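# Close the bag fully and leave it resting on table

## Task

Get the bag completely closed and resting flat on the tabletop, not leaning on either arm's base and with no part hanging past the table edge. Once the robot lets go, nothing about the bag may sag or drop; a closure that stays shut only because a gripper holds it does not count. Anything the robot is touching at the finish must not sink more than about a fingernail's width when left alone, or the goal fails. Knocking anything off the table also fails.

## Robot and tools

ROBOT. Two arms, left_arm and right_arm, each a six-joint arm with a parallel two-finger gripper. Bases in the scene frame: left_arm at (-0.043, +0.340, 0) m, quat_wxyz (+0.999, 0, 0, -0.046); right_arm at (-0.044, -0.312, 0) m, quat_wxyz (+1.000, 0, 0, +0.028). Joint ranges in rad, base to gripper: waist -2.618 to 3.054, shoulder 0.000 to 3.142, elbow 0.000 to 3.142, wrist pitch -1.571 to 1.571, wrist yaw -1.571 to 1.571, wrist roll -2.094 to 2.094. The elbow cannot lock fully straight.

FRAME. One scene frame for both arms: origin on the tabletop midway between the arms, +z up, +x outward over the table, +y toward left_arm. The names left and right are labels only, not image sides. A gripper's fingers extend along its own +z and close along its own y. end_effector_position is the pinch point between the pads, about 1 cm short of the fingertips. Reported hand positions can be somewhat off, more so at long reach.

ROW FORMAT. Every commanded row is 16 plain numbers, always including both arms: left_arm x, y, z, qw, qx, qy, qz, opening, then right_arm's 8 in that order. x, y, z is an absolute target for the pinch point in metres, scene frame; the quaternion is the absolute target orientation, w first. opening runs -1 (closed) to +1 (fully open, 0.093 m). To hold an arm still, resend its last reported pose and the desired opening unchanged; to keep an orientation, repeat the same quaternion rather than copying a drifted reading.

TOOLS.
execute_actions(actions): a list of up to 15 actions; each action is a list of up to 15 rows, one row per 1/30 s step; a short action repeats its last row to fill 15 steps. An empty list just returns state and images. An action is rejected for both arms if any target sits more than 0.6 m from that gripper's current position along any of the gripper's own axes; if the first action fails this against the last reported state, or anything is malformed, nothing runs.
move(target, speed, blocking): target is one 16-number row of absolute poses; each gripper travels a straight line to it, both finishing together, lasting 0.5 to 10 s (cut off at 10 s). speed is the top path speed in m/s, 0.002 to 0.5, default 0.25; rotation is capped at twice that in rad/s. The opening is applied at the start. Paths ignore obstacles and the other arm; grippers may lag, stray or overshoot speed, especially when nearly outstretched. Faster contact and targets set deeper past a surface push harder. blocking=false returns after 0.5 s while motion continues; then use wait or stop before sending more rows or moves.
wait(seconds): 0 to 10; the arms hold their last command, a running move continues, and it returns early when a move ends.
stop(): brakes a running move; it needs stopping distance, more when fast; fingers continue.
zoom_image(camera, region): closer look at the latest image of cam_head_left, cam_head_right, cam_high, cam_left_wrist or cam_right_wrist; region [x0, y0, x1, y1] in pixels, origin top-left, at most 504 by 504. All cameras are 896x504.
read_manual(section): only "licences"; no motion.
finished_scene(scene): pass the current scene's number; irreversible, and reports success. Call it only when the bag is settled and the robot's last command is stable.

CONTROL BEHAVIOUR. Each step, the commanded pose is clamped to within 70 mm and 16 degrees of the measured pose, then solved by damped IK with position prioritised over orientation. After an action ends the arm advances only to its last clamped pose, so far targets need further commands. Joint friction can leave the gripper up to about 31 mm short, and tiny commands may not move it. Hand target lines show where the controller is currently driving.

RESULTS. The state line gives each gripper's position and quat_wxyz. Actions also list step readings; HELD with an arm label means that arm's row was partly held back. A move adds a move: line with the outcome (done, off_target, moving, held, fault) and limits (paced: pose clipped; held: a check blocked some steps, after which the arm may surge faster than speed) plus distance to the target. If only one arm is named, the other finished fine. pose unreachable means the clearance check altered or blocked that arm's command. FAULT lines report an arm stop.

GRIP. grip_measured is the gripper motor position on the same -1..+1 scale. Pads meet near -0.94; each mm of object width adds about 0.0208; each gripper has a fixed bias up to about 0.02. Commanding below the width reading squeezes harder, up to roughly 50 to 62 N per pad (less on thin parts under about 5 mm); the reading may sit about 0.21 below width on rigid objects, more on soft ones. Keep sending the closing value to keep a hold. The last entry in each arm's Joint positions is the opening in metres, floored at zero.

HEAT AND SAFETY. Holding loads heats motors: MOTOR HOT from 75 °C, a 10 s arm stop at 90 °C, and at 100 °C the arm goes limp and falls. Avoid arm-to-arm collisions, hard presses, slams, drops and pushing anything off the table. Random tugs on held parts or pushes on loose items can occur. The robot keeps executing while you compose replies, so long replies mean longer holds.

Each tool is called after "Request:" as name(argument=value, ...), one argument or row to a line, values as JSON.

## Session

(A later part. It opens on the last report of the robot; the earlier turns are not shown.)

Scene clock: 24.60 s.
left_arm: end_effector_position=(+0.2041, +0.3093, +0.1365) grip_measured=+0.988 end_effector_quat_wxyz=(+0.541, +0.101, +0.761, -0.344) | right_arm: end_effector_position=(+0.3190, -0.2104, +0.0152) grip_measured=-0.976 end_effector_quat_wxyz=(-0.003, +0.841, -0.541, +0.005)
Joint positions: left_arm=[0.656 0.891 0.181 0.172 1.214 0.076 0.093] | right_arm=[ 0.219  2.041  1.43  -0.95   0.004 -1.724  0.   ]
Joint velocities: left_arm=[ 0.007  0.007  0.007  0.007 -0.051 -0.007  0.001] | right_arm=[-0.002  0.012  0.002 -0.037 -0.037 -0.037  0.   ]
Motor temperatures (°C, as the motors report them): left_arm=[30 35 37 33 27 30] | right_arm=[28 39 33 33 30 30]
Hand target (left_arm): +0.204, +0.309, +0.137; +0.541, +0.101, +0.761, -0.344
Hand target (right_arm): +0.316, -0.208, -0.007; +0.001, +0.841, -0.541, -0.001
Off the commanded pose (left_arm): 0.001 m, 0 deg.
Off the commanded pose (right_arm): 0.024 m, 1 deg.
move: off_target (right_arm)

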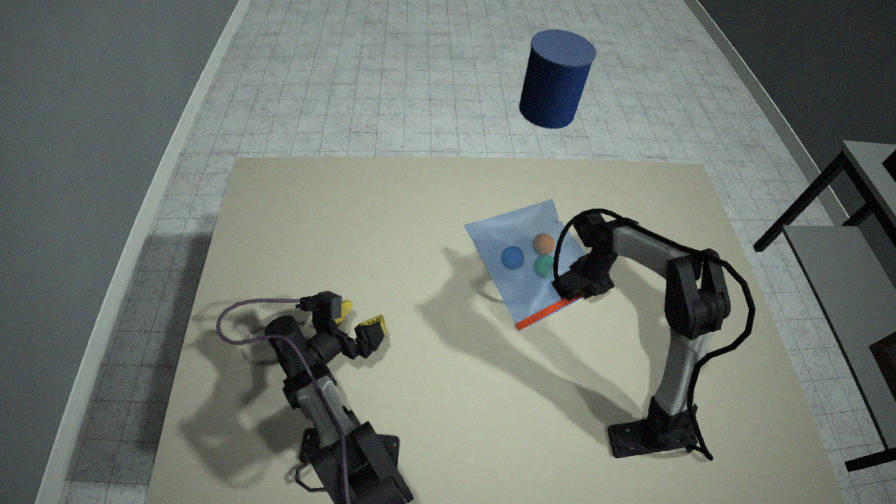

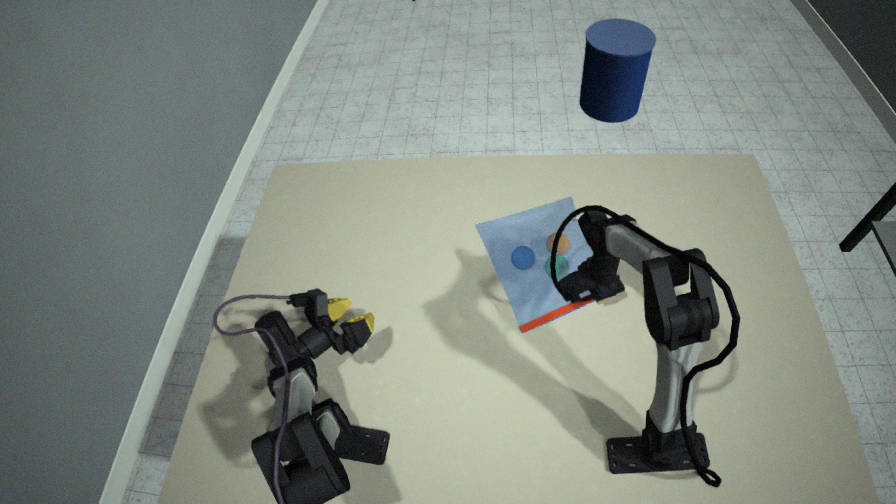

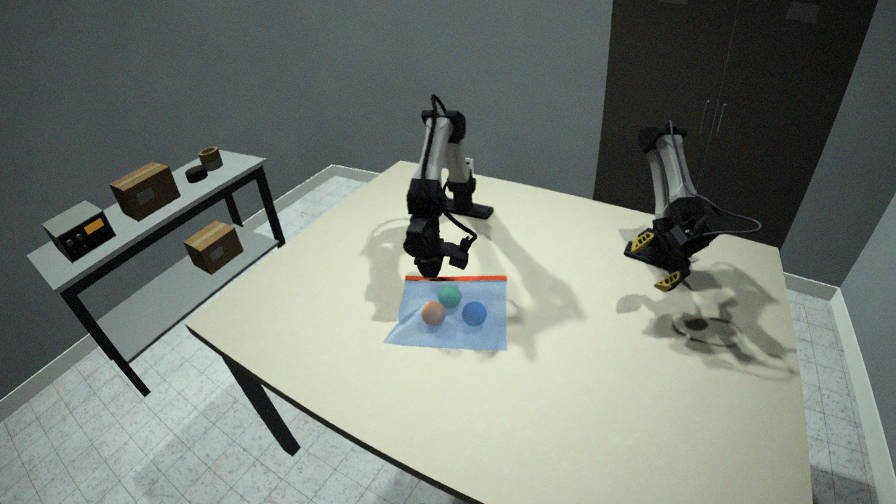

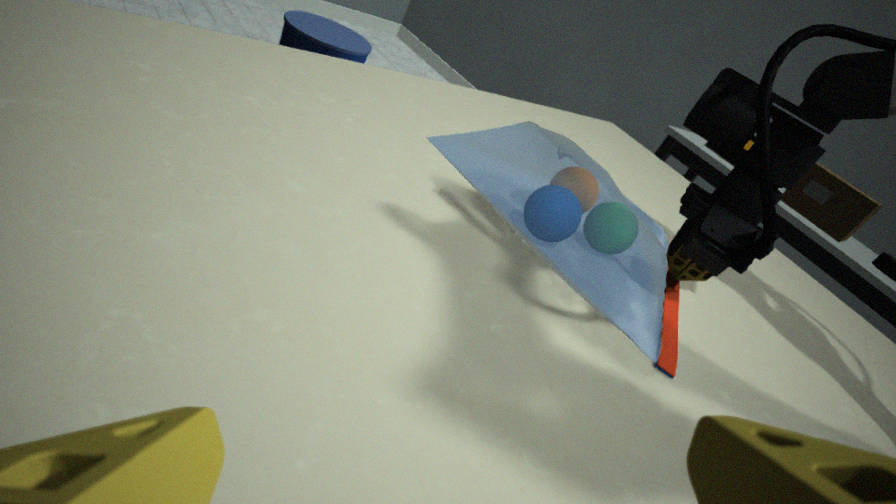

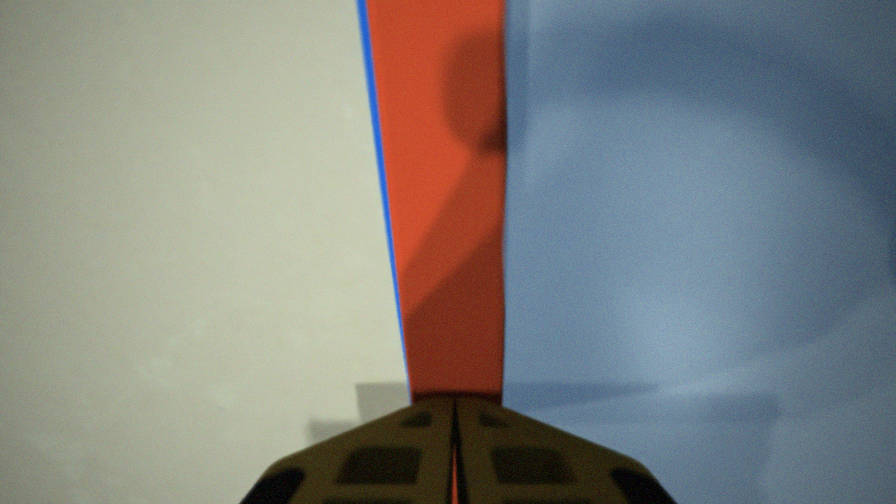

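Request:
move(
  target=[0.204,0.309,0.137,0.541,0.101,0.761,-0.344,1, 0.3078,-0.190,0.052,0,-0.841,0.541,0,-1],
  speed=0.1,
)

Request:
move(
  target=[0.204,0.309,0.137,0.541,0.101,0.761,-0.344,1, 0.3078,-0.190,-0.009,0,-0.841,0.541,0,-1],
  speed=0.08,
)

Scene clock: 26.53 s.
left_arm: end_effector_position=(+0.2041, +0.3093, +0.1365) grip_measured=+0.988 end_effector_quat_wxyz=(+0.541, +0.101, +0.761, -0.344) | right_arm: end_effector_position=(+0.3039, -0.1945, +0.0410) grip_measured=-0.976 end_effector_quat_wxyz=(+0.011, +0.841, -0.540, -0.006)
Joint positions: left_arm=[0.656 0.891 0.181 0.172 1.214 0.076 0.093] | right_arm=[ 0.272  2.005  1.485 -1.076  0.005 -1.671  0.   ]
Joint velocities: left_arm=[-0.012 -0.012 -0.002 -0.022 -0.007  0.007 -0.   ] | right_arm=[-0.017 -0.002 -0.007 -0.051  0.022  0.037  0.   ]
Motor temperatures (°C, as the motors report them): left_arm=[30 35 37 33 27 30] | right_arm=[28 40 33 32 30 30]
Hand target (left_arm): +0.204, +0.309, +0.137; +0.541, +0.101, +0.761, -0.344
Hand target (right_arm): +0.307, -0.190, +0.052; -0.000, +0.841, -0.541, -0.000
Off the commanded pose (left_arm): 0.001 m, 0 deg.
Off the commanded pose (right_arm): 0.013 m, 1 deg.
move: off_target (right_arm)

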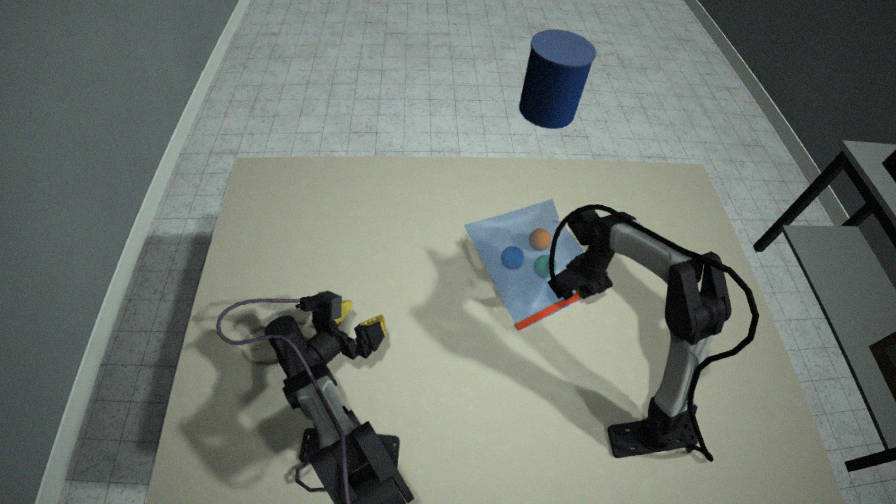

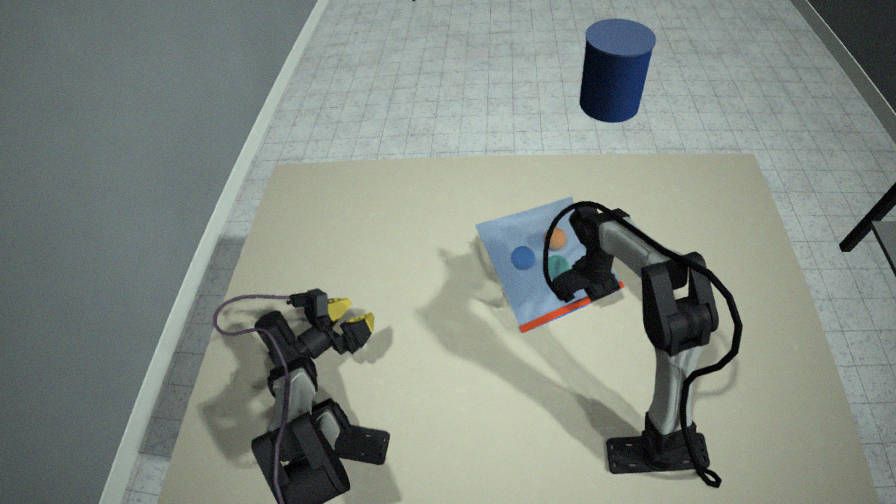

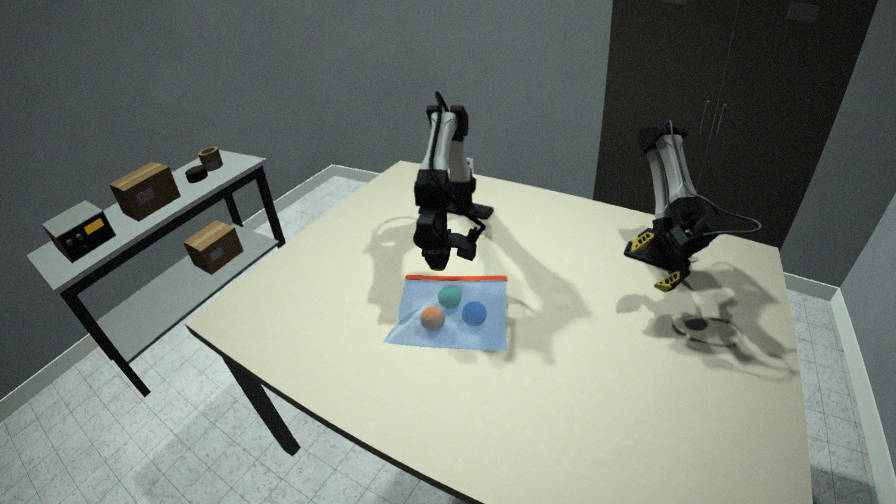

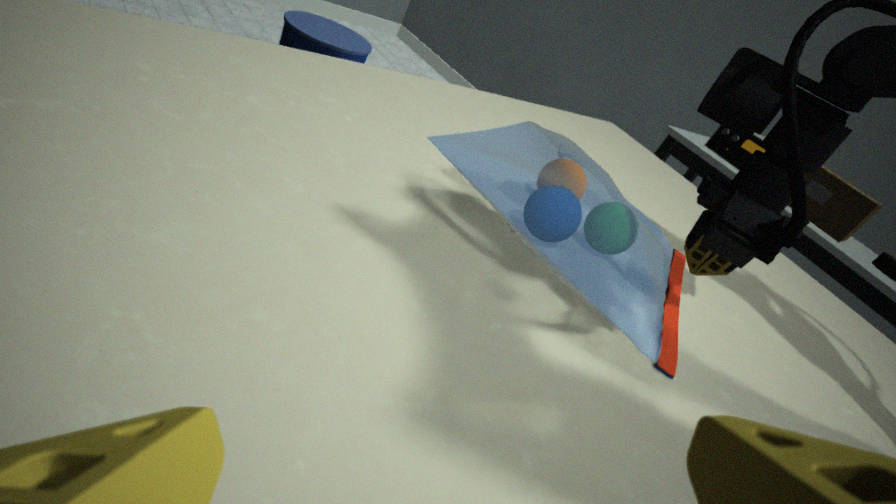

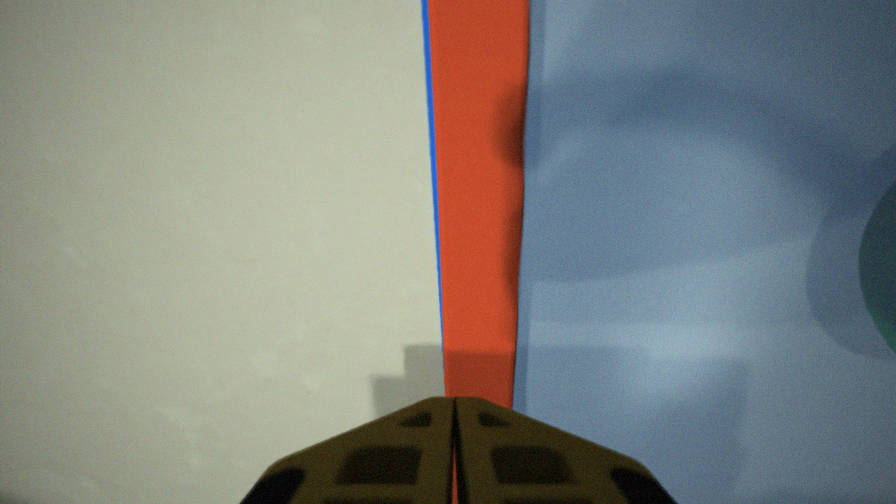

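Scene clock: 27.40 s.
left_arm: end_effector_position=(+0.2041, +0.3093, +0.1365) grip_measured=+0.988 end_effector_quat_wxyz=(+0.541, +0.101, +0.761, -0.344) | right_arm: end_effector_position=(+0.3099, -0.1925, +0.0151) grip_measured=-0.976 end_effector_quat_wxyz=(-0.002, +0.841, -0.540, +0.005)
Joint positions: left_arm=[0.656 0.891 0.181 0.172 1.214 0.076 0.093] | right_arm=[ 0.272  2.029  1.413 -0.944  0.005 -1.671  0.   ]
Joint velocities: left_arm=[-0.022 -0.022 -0.007 -0.022 -0.037 -0.125 -0.   ] | right_arm=[-0.012 -0.012 -0.017 -0.022 -0.007 -0.037  0.   ]
Motor temperatures (°C, as the motors report them): left_arm=[30 35 37 33 27 30] | right_arm=[28 40 33 32 30 30]
Hand target (left_arm): +0.204, +0.309, +0.137; +0.541, +0.101, +0.761, -0.344
Hand target (right_arm): +0.306, -0.191, -0.008; +0.001, +0.841, -0.541, -0.001
Off the commanded pose (left_arm): 0.001 m, 0 deg.
Off the commanded pose (right_arm): 0.024 m, 1 deg.
move: off_target (right_arm)

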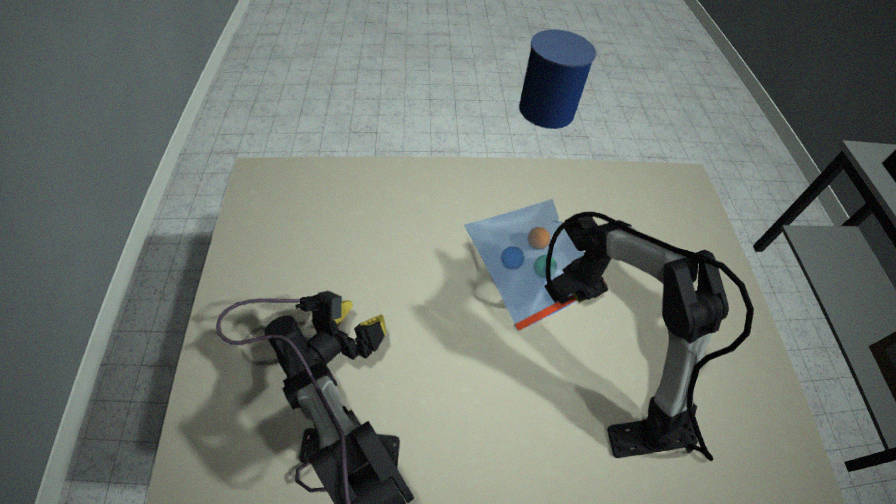

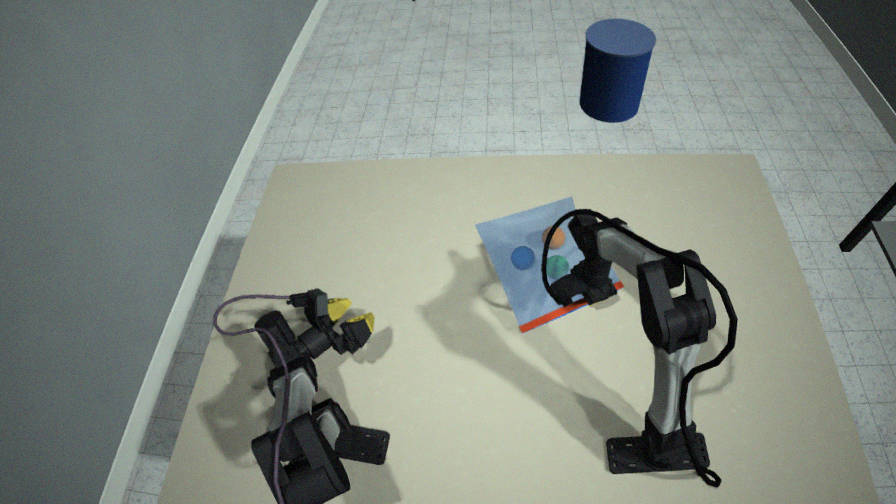

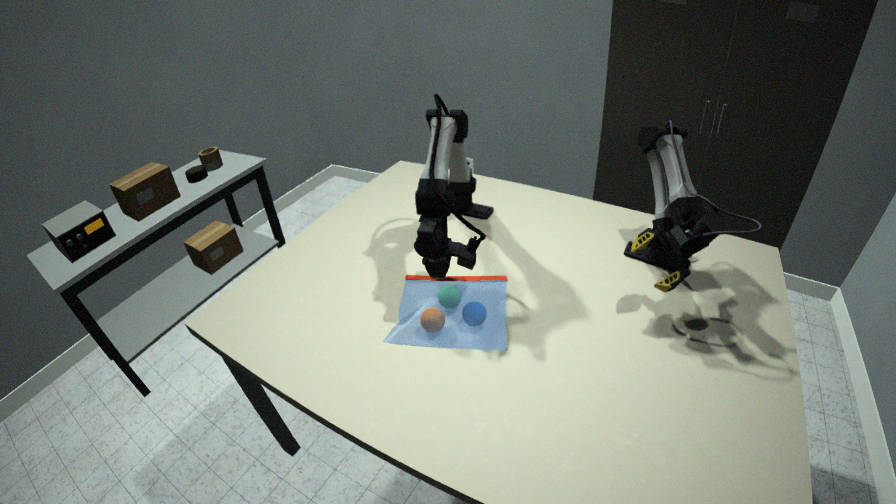

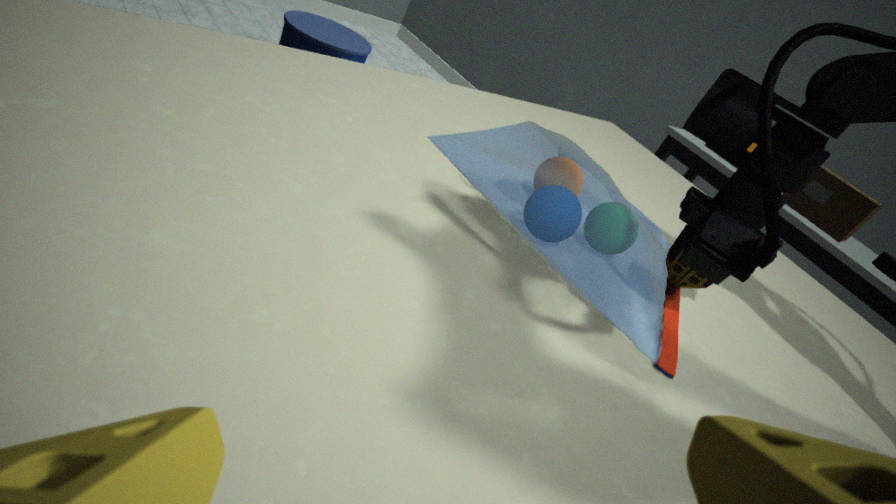

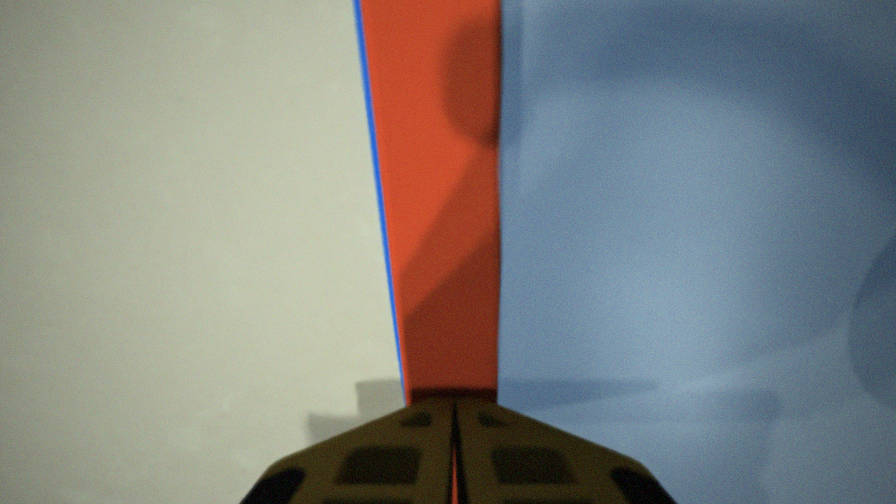

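Request:
move(
  target=[0.204,0.309,0.137,0.541,0.101,0.761,-0.344,1, 0.2975,-0.1727,0.052,0,-0.841,0.541,0,-1],
  speed=0.1,
)

Request:
move(
  target=[0.204,0.309,0.137,0.541,0.101,0.761,-0.344,1, 0.2975,-0.1727,-0.009,0,-0.841,0.541,0,-1],
  speed=0.08,
)

Scene clock: 30.97 s.
left_arm: end_effector_position=(+0.2041, +0.3093, +0.1365) grip_measured=+0.988 end_effector_quat_wxyz=(+0.541, +0.101, +0.761, -0.344) | right_arm: end_effector_position=(+0.2938, -0.1777, +0.0411) grip_measured=-0.976 end_effector_quat_wxyz=(+0.012, +0.841, -0.540, -0.005)
Joint positions: left_arm=[0.656 0.891 0.181 0.172 1.214 0.076 0.093] | right_arm=[ 0.325  1.992  1.467 -1.071  0.006 -1.618  0.   ]
Joint velocities: left_arm=[ 0.007  0.017  0.002 -0.022 -0.022  0.022  0.   ] | right_arm=[ 0.002  0.002  0.002 -0.022  0.066 -0.051  0.   ]
Motor temperatures (°C, as the motors report them): left_arm=[30 35 37 33 27 30] | right_arm=[28 40 33 32 30 30]
Hand target (left_arm): +0.204, +0.309, +0.137; +0.541, +0.101, +0.761, -0.344
Hand target (right_arm): +0.297, -0.173, +0.052; -0.000, +0.841, -0.541, -0.000
Off the commanded pose (left_arm): 0.001 m, 0 deg.
Off the commanded pose (right_arm): 0.013 m, 2 deg.
move: off_target (right_arm)

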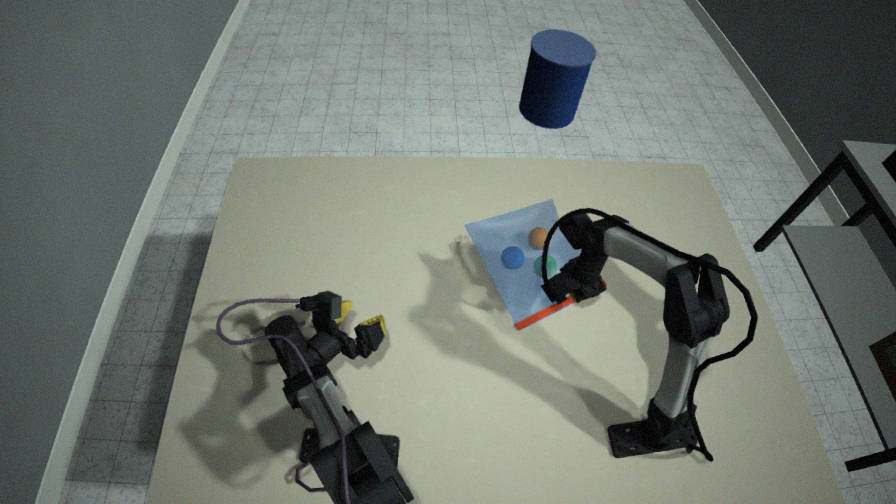

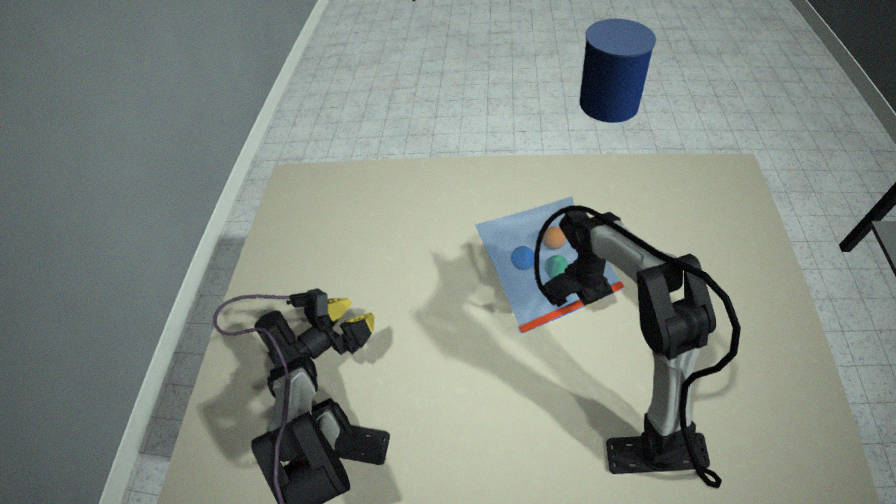

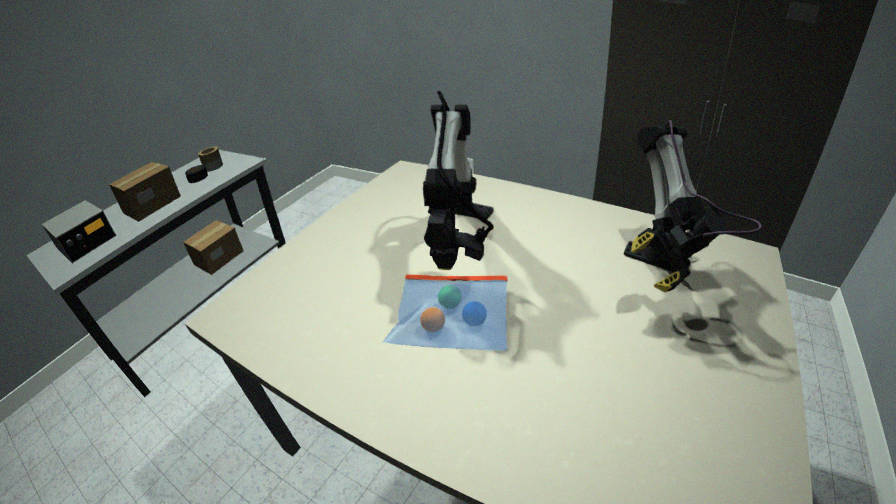

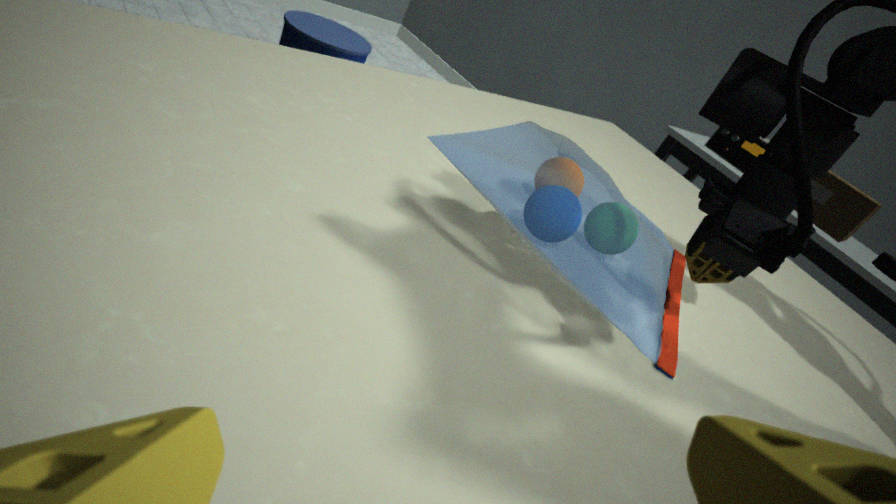

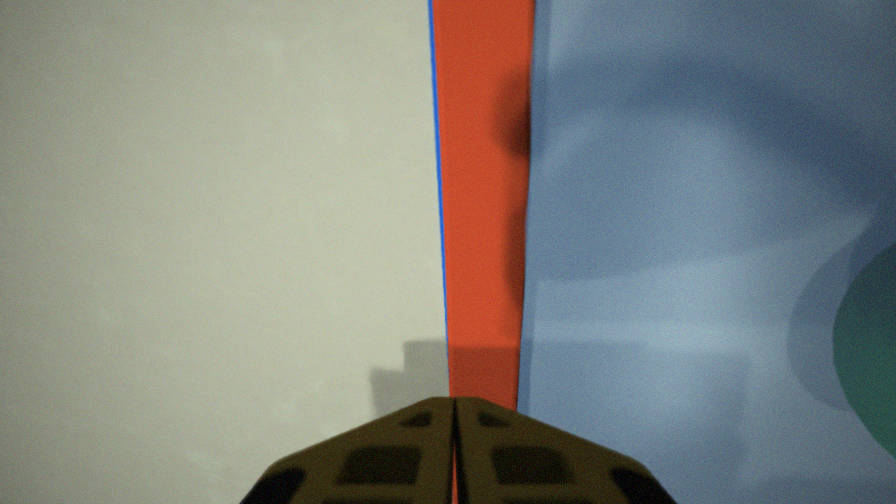

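Scene clock: 31.83 s.
left_arm: end_effector_position=(+0.2041, +0.3093, +0.1365) grip_measured=+0.988 end_effector_quat_wxyz=(+0.541, +0.101, +0.761, -0.344) | right_arm: end_effector_position=(+0.2996, -0.1754, +0.0149) grip_measured=-0.976 end_effector_quat_wxyz=(-0.002, +0.841, -0.541, +0.005)
Joint positions: left_arm=[0.656 0.891 0.181 0.172 1.214 0.076 0.093] | right_arm=[ 0.325  2.017  1.394 -0.938  0.006 -1.617  0.   ]
Joint velocities: left_arm=[ 0.022  0.007 -0.027 -0.007 -0.051 -0.022 -0.   ] | right_arm=[ 0.017  0.002  0.007  0.007 -0.066 -0.066  0.   ]
Motor temperatures (°C, as the motors report them): left_arm=[30 35 37 33 27 30] | right_arm=[28 41 33 32 30 30]
Hand target (left_arm): +0.204, +0.309, +0.137; +0.541, +0.101, +0.761, -0.344
Hand target (right_arm): +0.296, -0.173, -0.008; +0.001, +0.841, -0.541, -0.001
Off the commanded pose (left_arm): 0.001 m, 0 deg.
Off the commanded pose (right_arm): 0.024 m, 1 deg.
move: off_target (right_arm)

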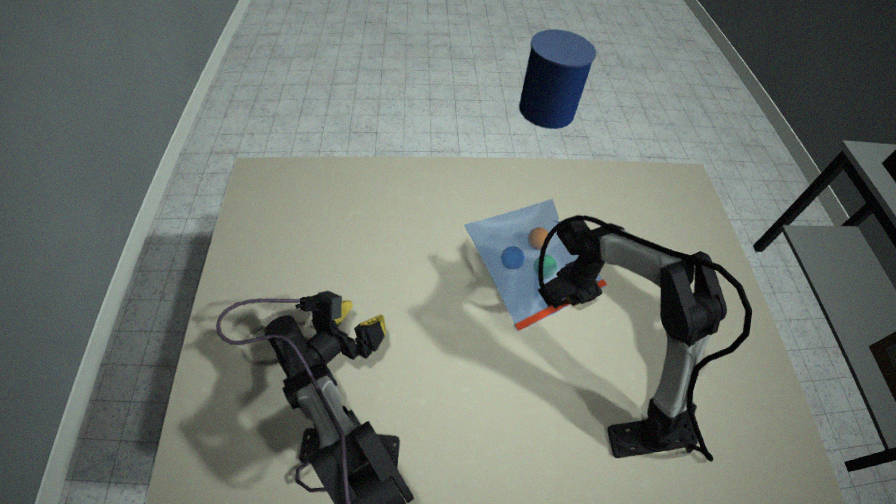

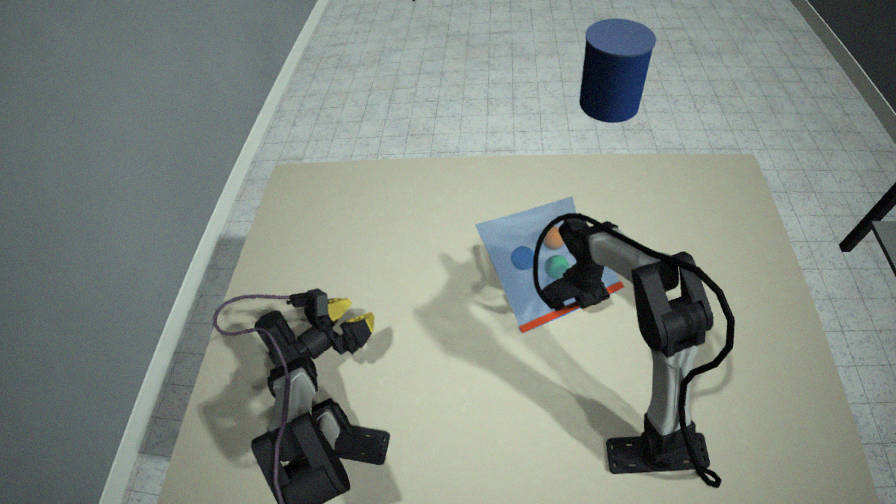

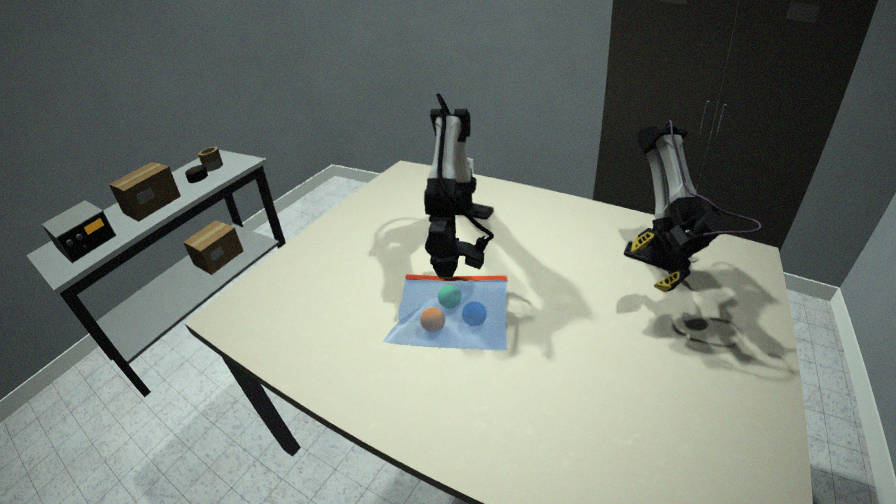

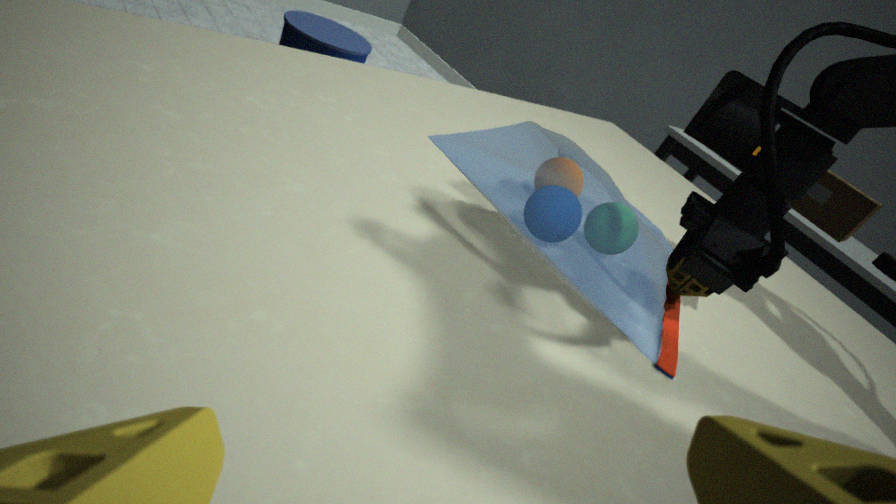

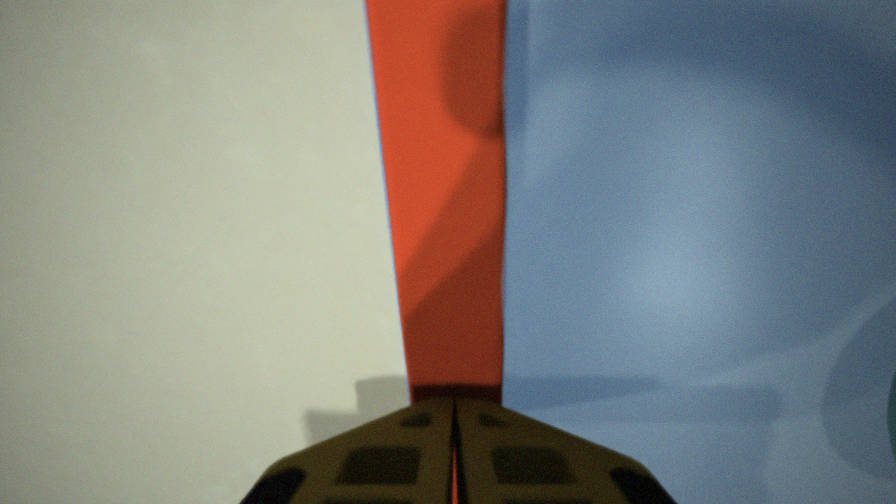

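Request:
move(
  target=[0.204,0.309,0.137,0.541,0.101,0.761,-0.344,1, 0.288,-0.1551,0.052,0,-0.841,0.541,0,-1],
  speed=0.1,
)

Request:
move(
  target=[0.204,0.309,0.137,0.541,0.101,0.761,-0.344,1, 0.288,-0.1551,-0.009,0,-0.841,0.541,0,-1],
  speed=0.08,
)

Scene clock: 33.67 s.
left_arm: end_effector_position=(+0.2041, +0.3093, +0.1365) grip_measured=+0.988 end_effector_quat_wxyz=(+0.541, +0.101, +0.761, -0.344) | right_arm: end_effector_position=(+0.2848, -0.1603, +0.0416) grip_measured=-0.976 end_effector_quat_wxyz=(+0.012, +0.841, -0.540, -0.004)
Joint positions: left_arm=[0.656 0.891 0.181 0.172 1.214 0.076 0.093] | right_arm=[ 0.379  1.985  1.459 -1.069  0.006 -1.564  0.   ]
Joint velocities: left_arm=[-0.012  0.022  0.002  0.037 -0.037  0.022 -0.001] | right_arm=[-0.022  0.017  0.002 -0.022  0.037  0.007  0.   ]
Motor temperatures (°C, as the motors report them): left_arm=[30 35 38 33 27 30] | right_arm=[28 41 33 32 30 30]
Hand target (left_arm): +0.204, +0.309, +0.137; +0.541, +0.101, +0.761, -0.344
Hand target (right_arm): +0.288, -0.155, +0.052; -0.000, +0.841, -0.541, -0.000
Off the commanded pose (left_arm): 0.001 m, 0 deg.
Off the commanded pose (right_arm): 0.012 m, 1 deg.
move: off_target (right_arm)

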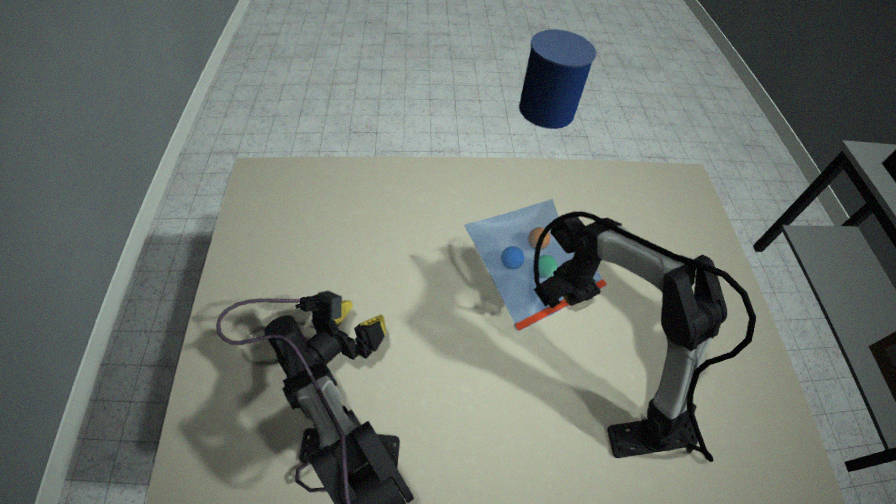

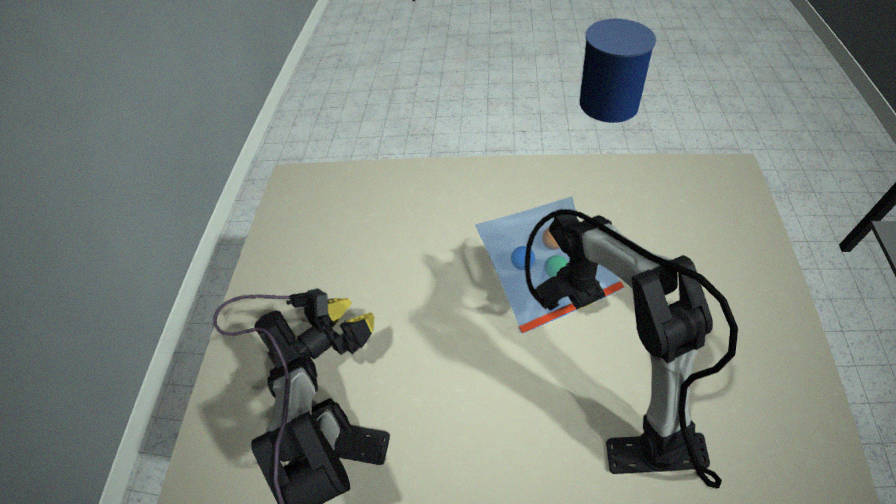

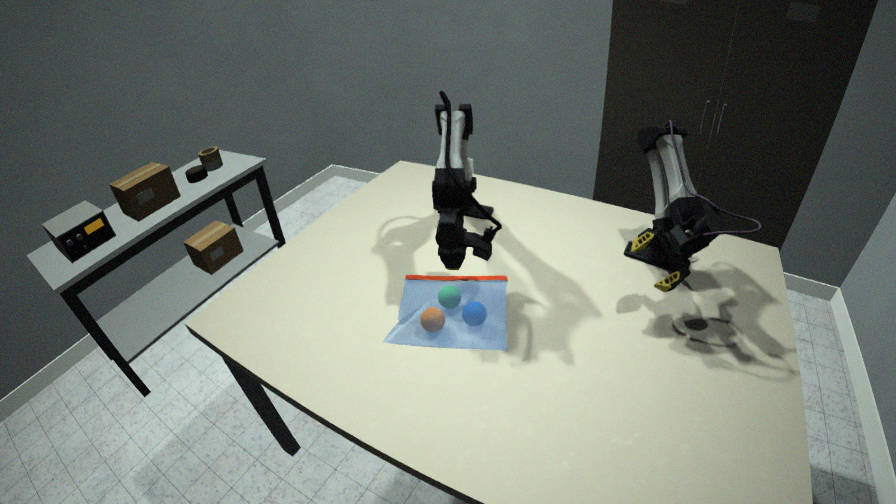

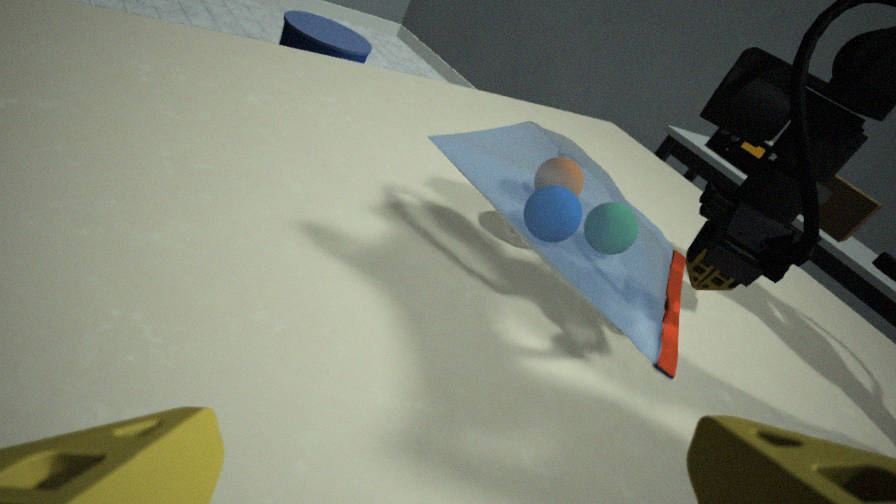

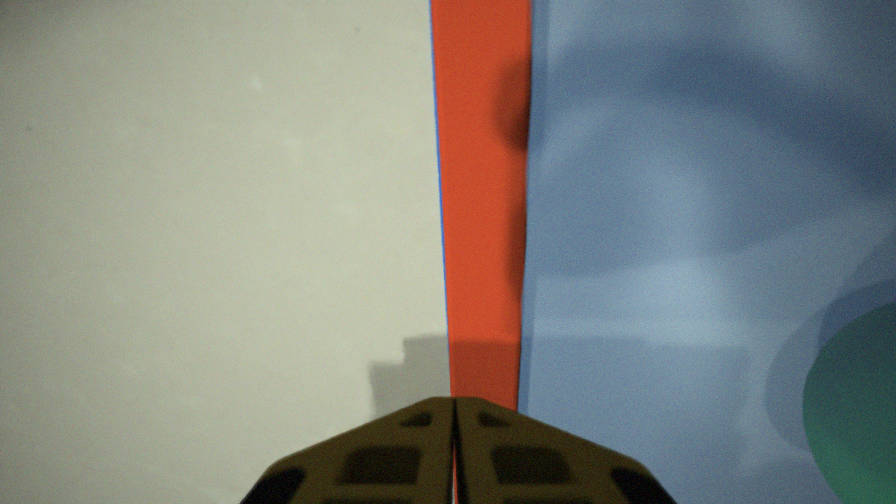

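Scene clock: 34.57 s.
left_arm: end_effector_position=(+0.2041, +0.3093, +0.1365) grip_measured=+0.988 end_effector_quat_wxyz=(+0.541, +0.101, +0.761, -0.344) | right_arm: end_effector_position=(+0.2909, -0.1575, +0.0151) grip_measured=-0.976 end_effector_quat_wxyz=(-0.003, +0.841, -0.541, +0.006)
Joint positions: left_arm=[0.656 0.891 0.181 0.172 1.214 0.076 0.093] | right_arm=[ 0.379  2.011  1.386 -0.934  0.006 -1.563  0.   ]
Joint velocities: left_arm=[-0.012 -0.002  0.007  0.007 -0.037  0.037 -0.001] | right_arm=[ 0.022  0.007 -0.007 -0.081  0.066 -0.051  0.   ]
Motor temperatures (°C, as the motors report them): left_arm=[30 35 38 33 27 30] | right_arm=[28 41 33 32 30 30]
Hand target (left_arm): +0.204, +0.309, +0.137; +0.541, +0.101, +0.761, -0.344
Hand target (right_arm): +0.287, -0.156, -0.007; +0.001, +0.841, -0.541, -0.000
Off the commanded pose (left_arm): 0.001 m, 0 deg.
Off the commanded pose (right_arm): 0.024 m, 1 deg.
move: off_target (right_arm)

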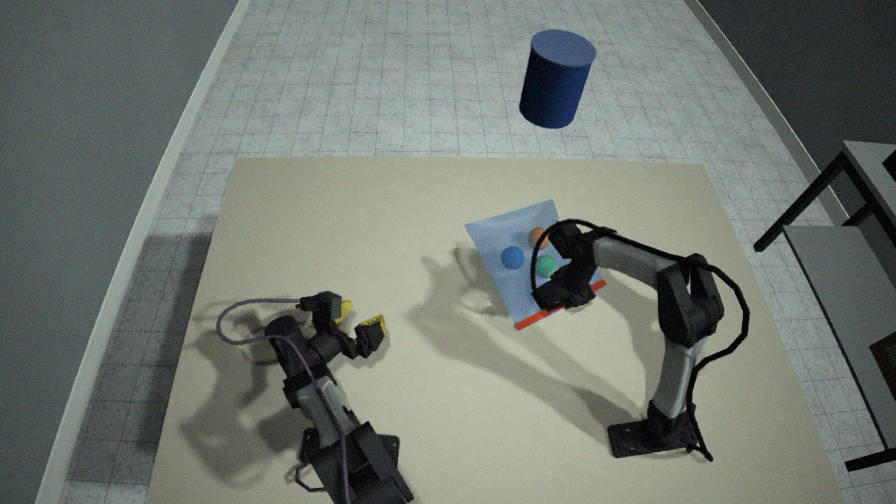

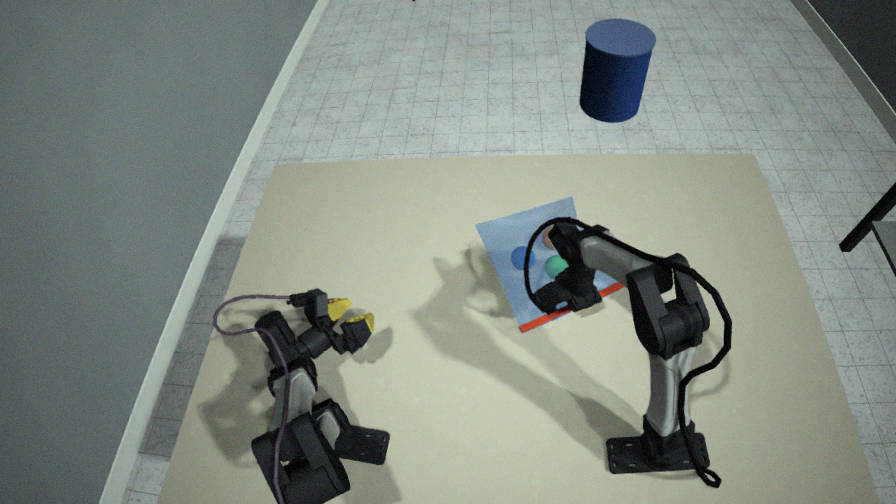

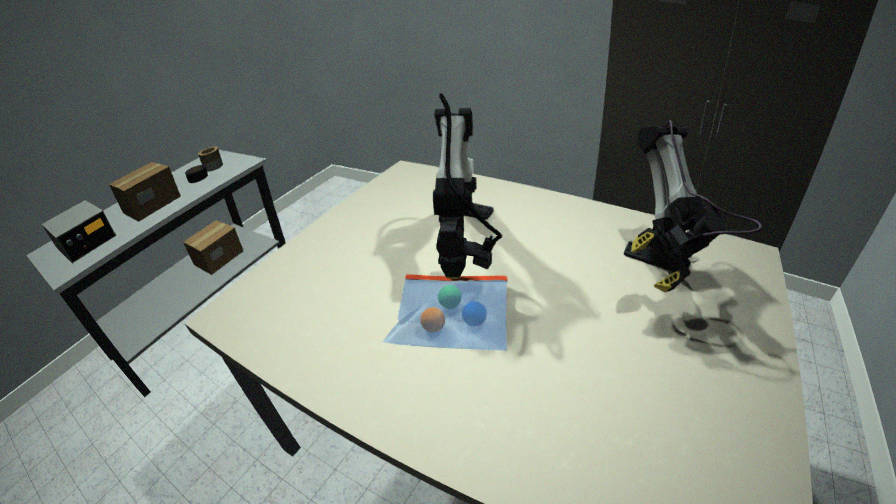

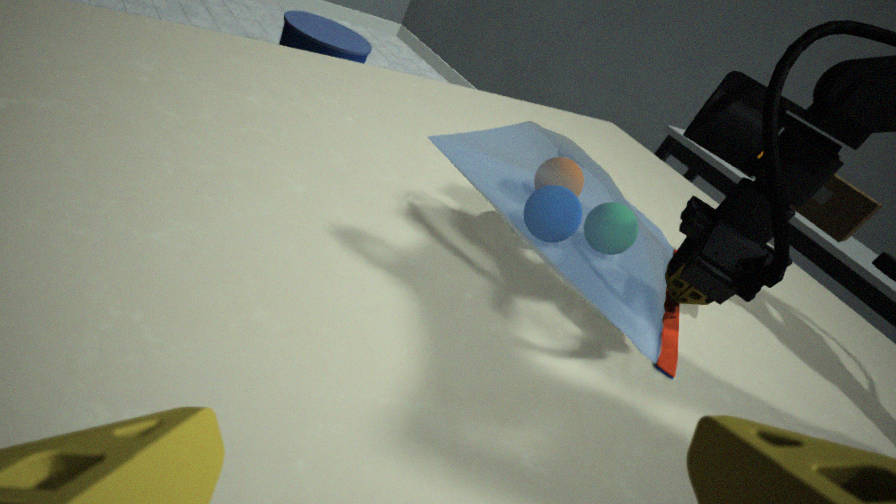

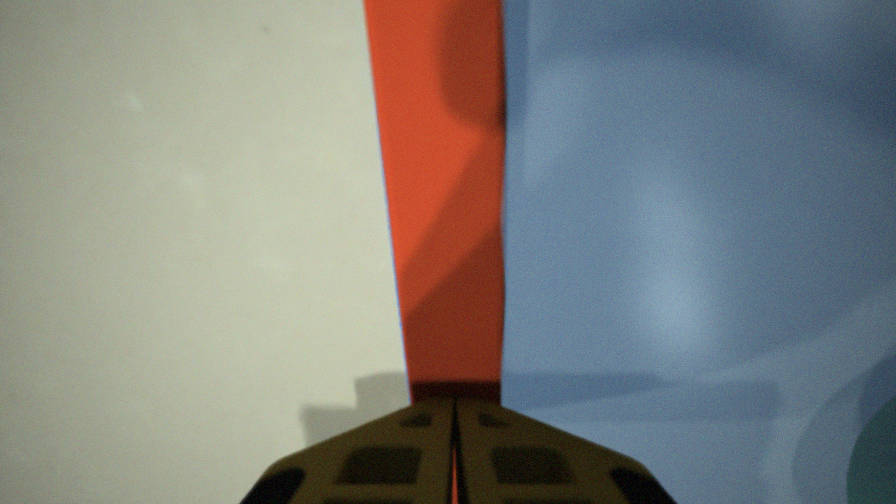

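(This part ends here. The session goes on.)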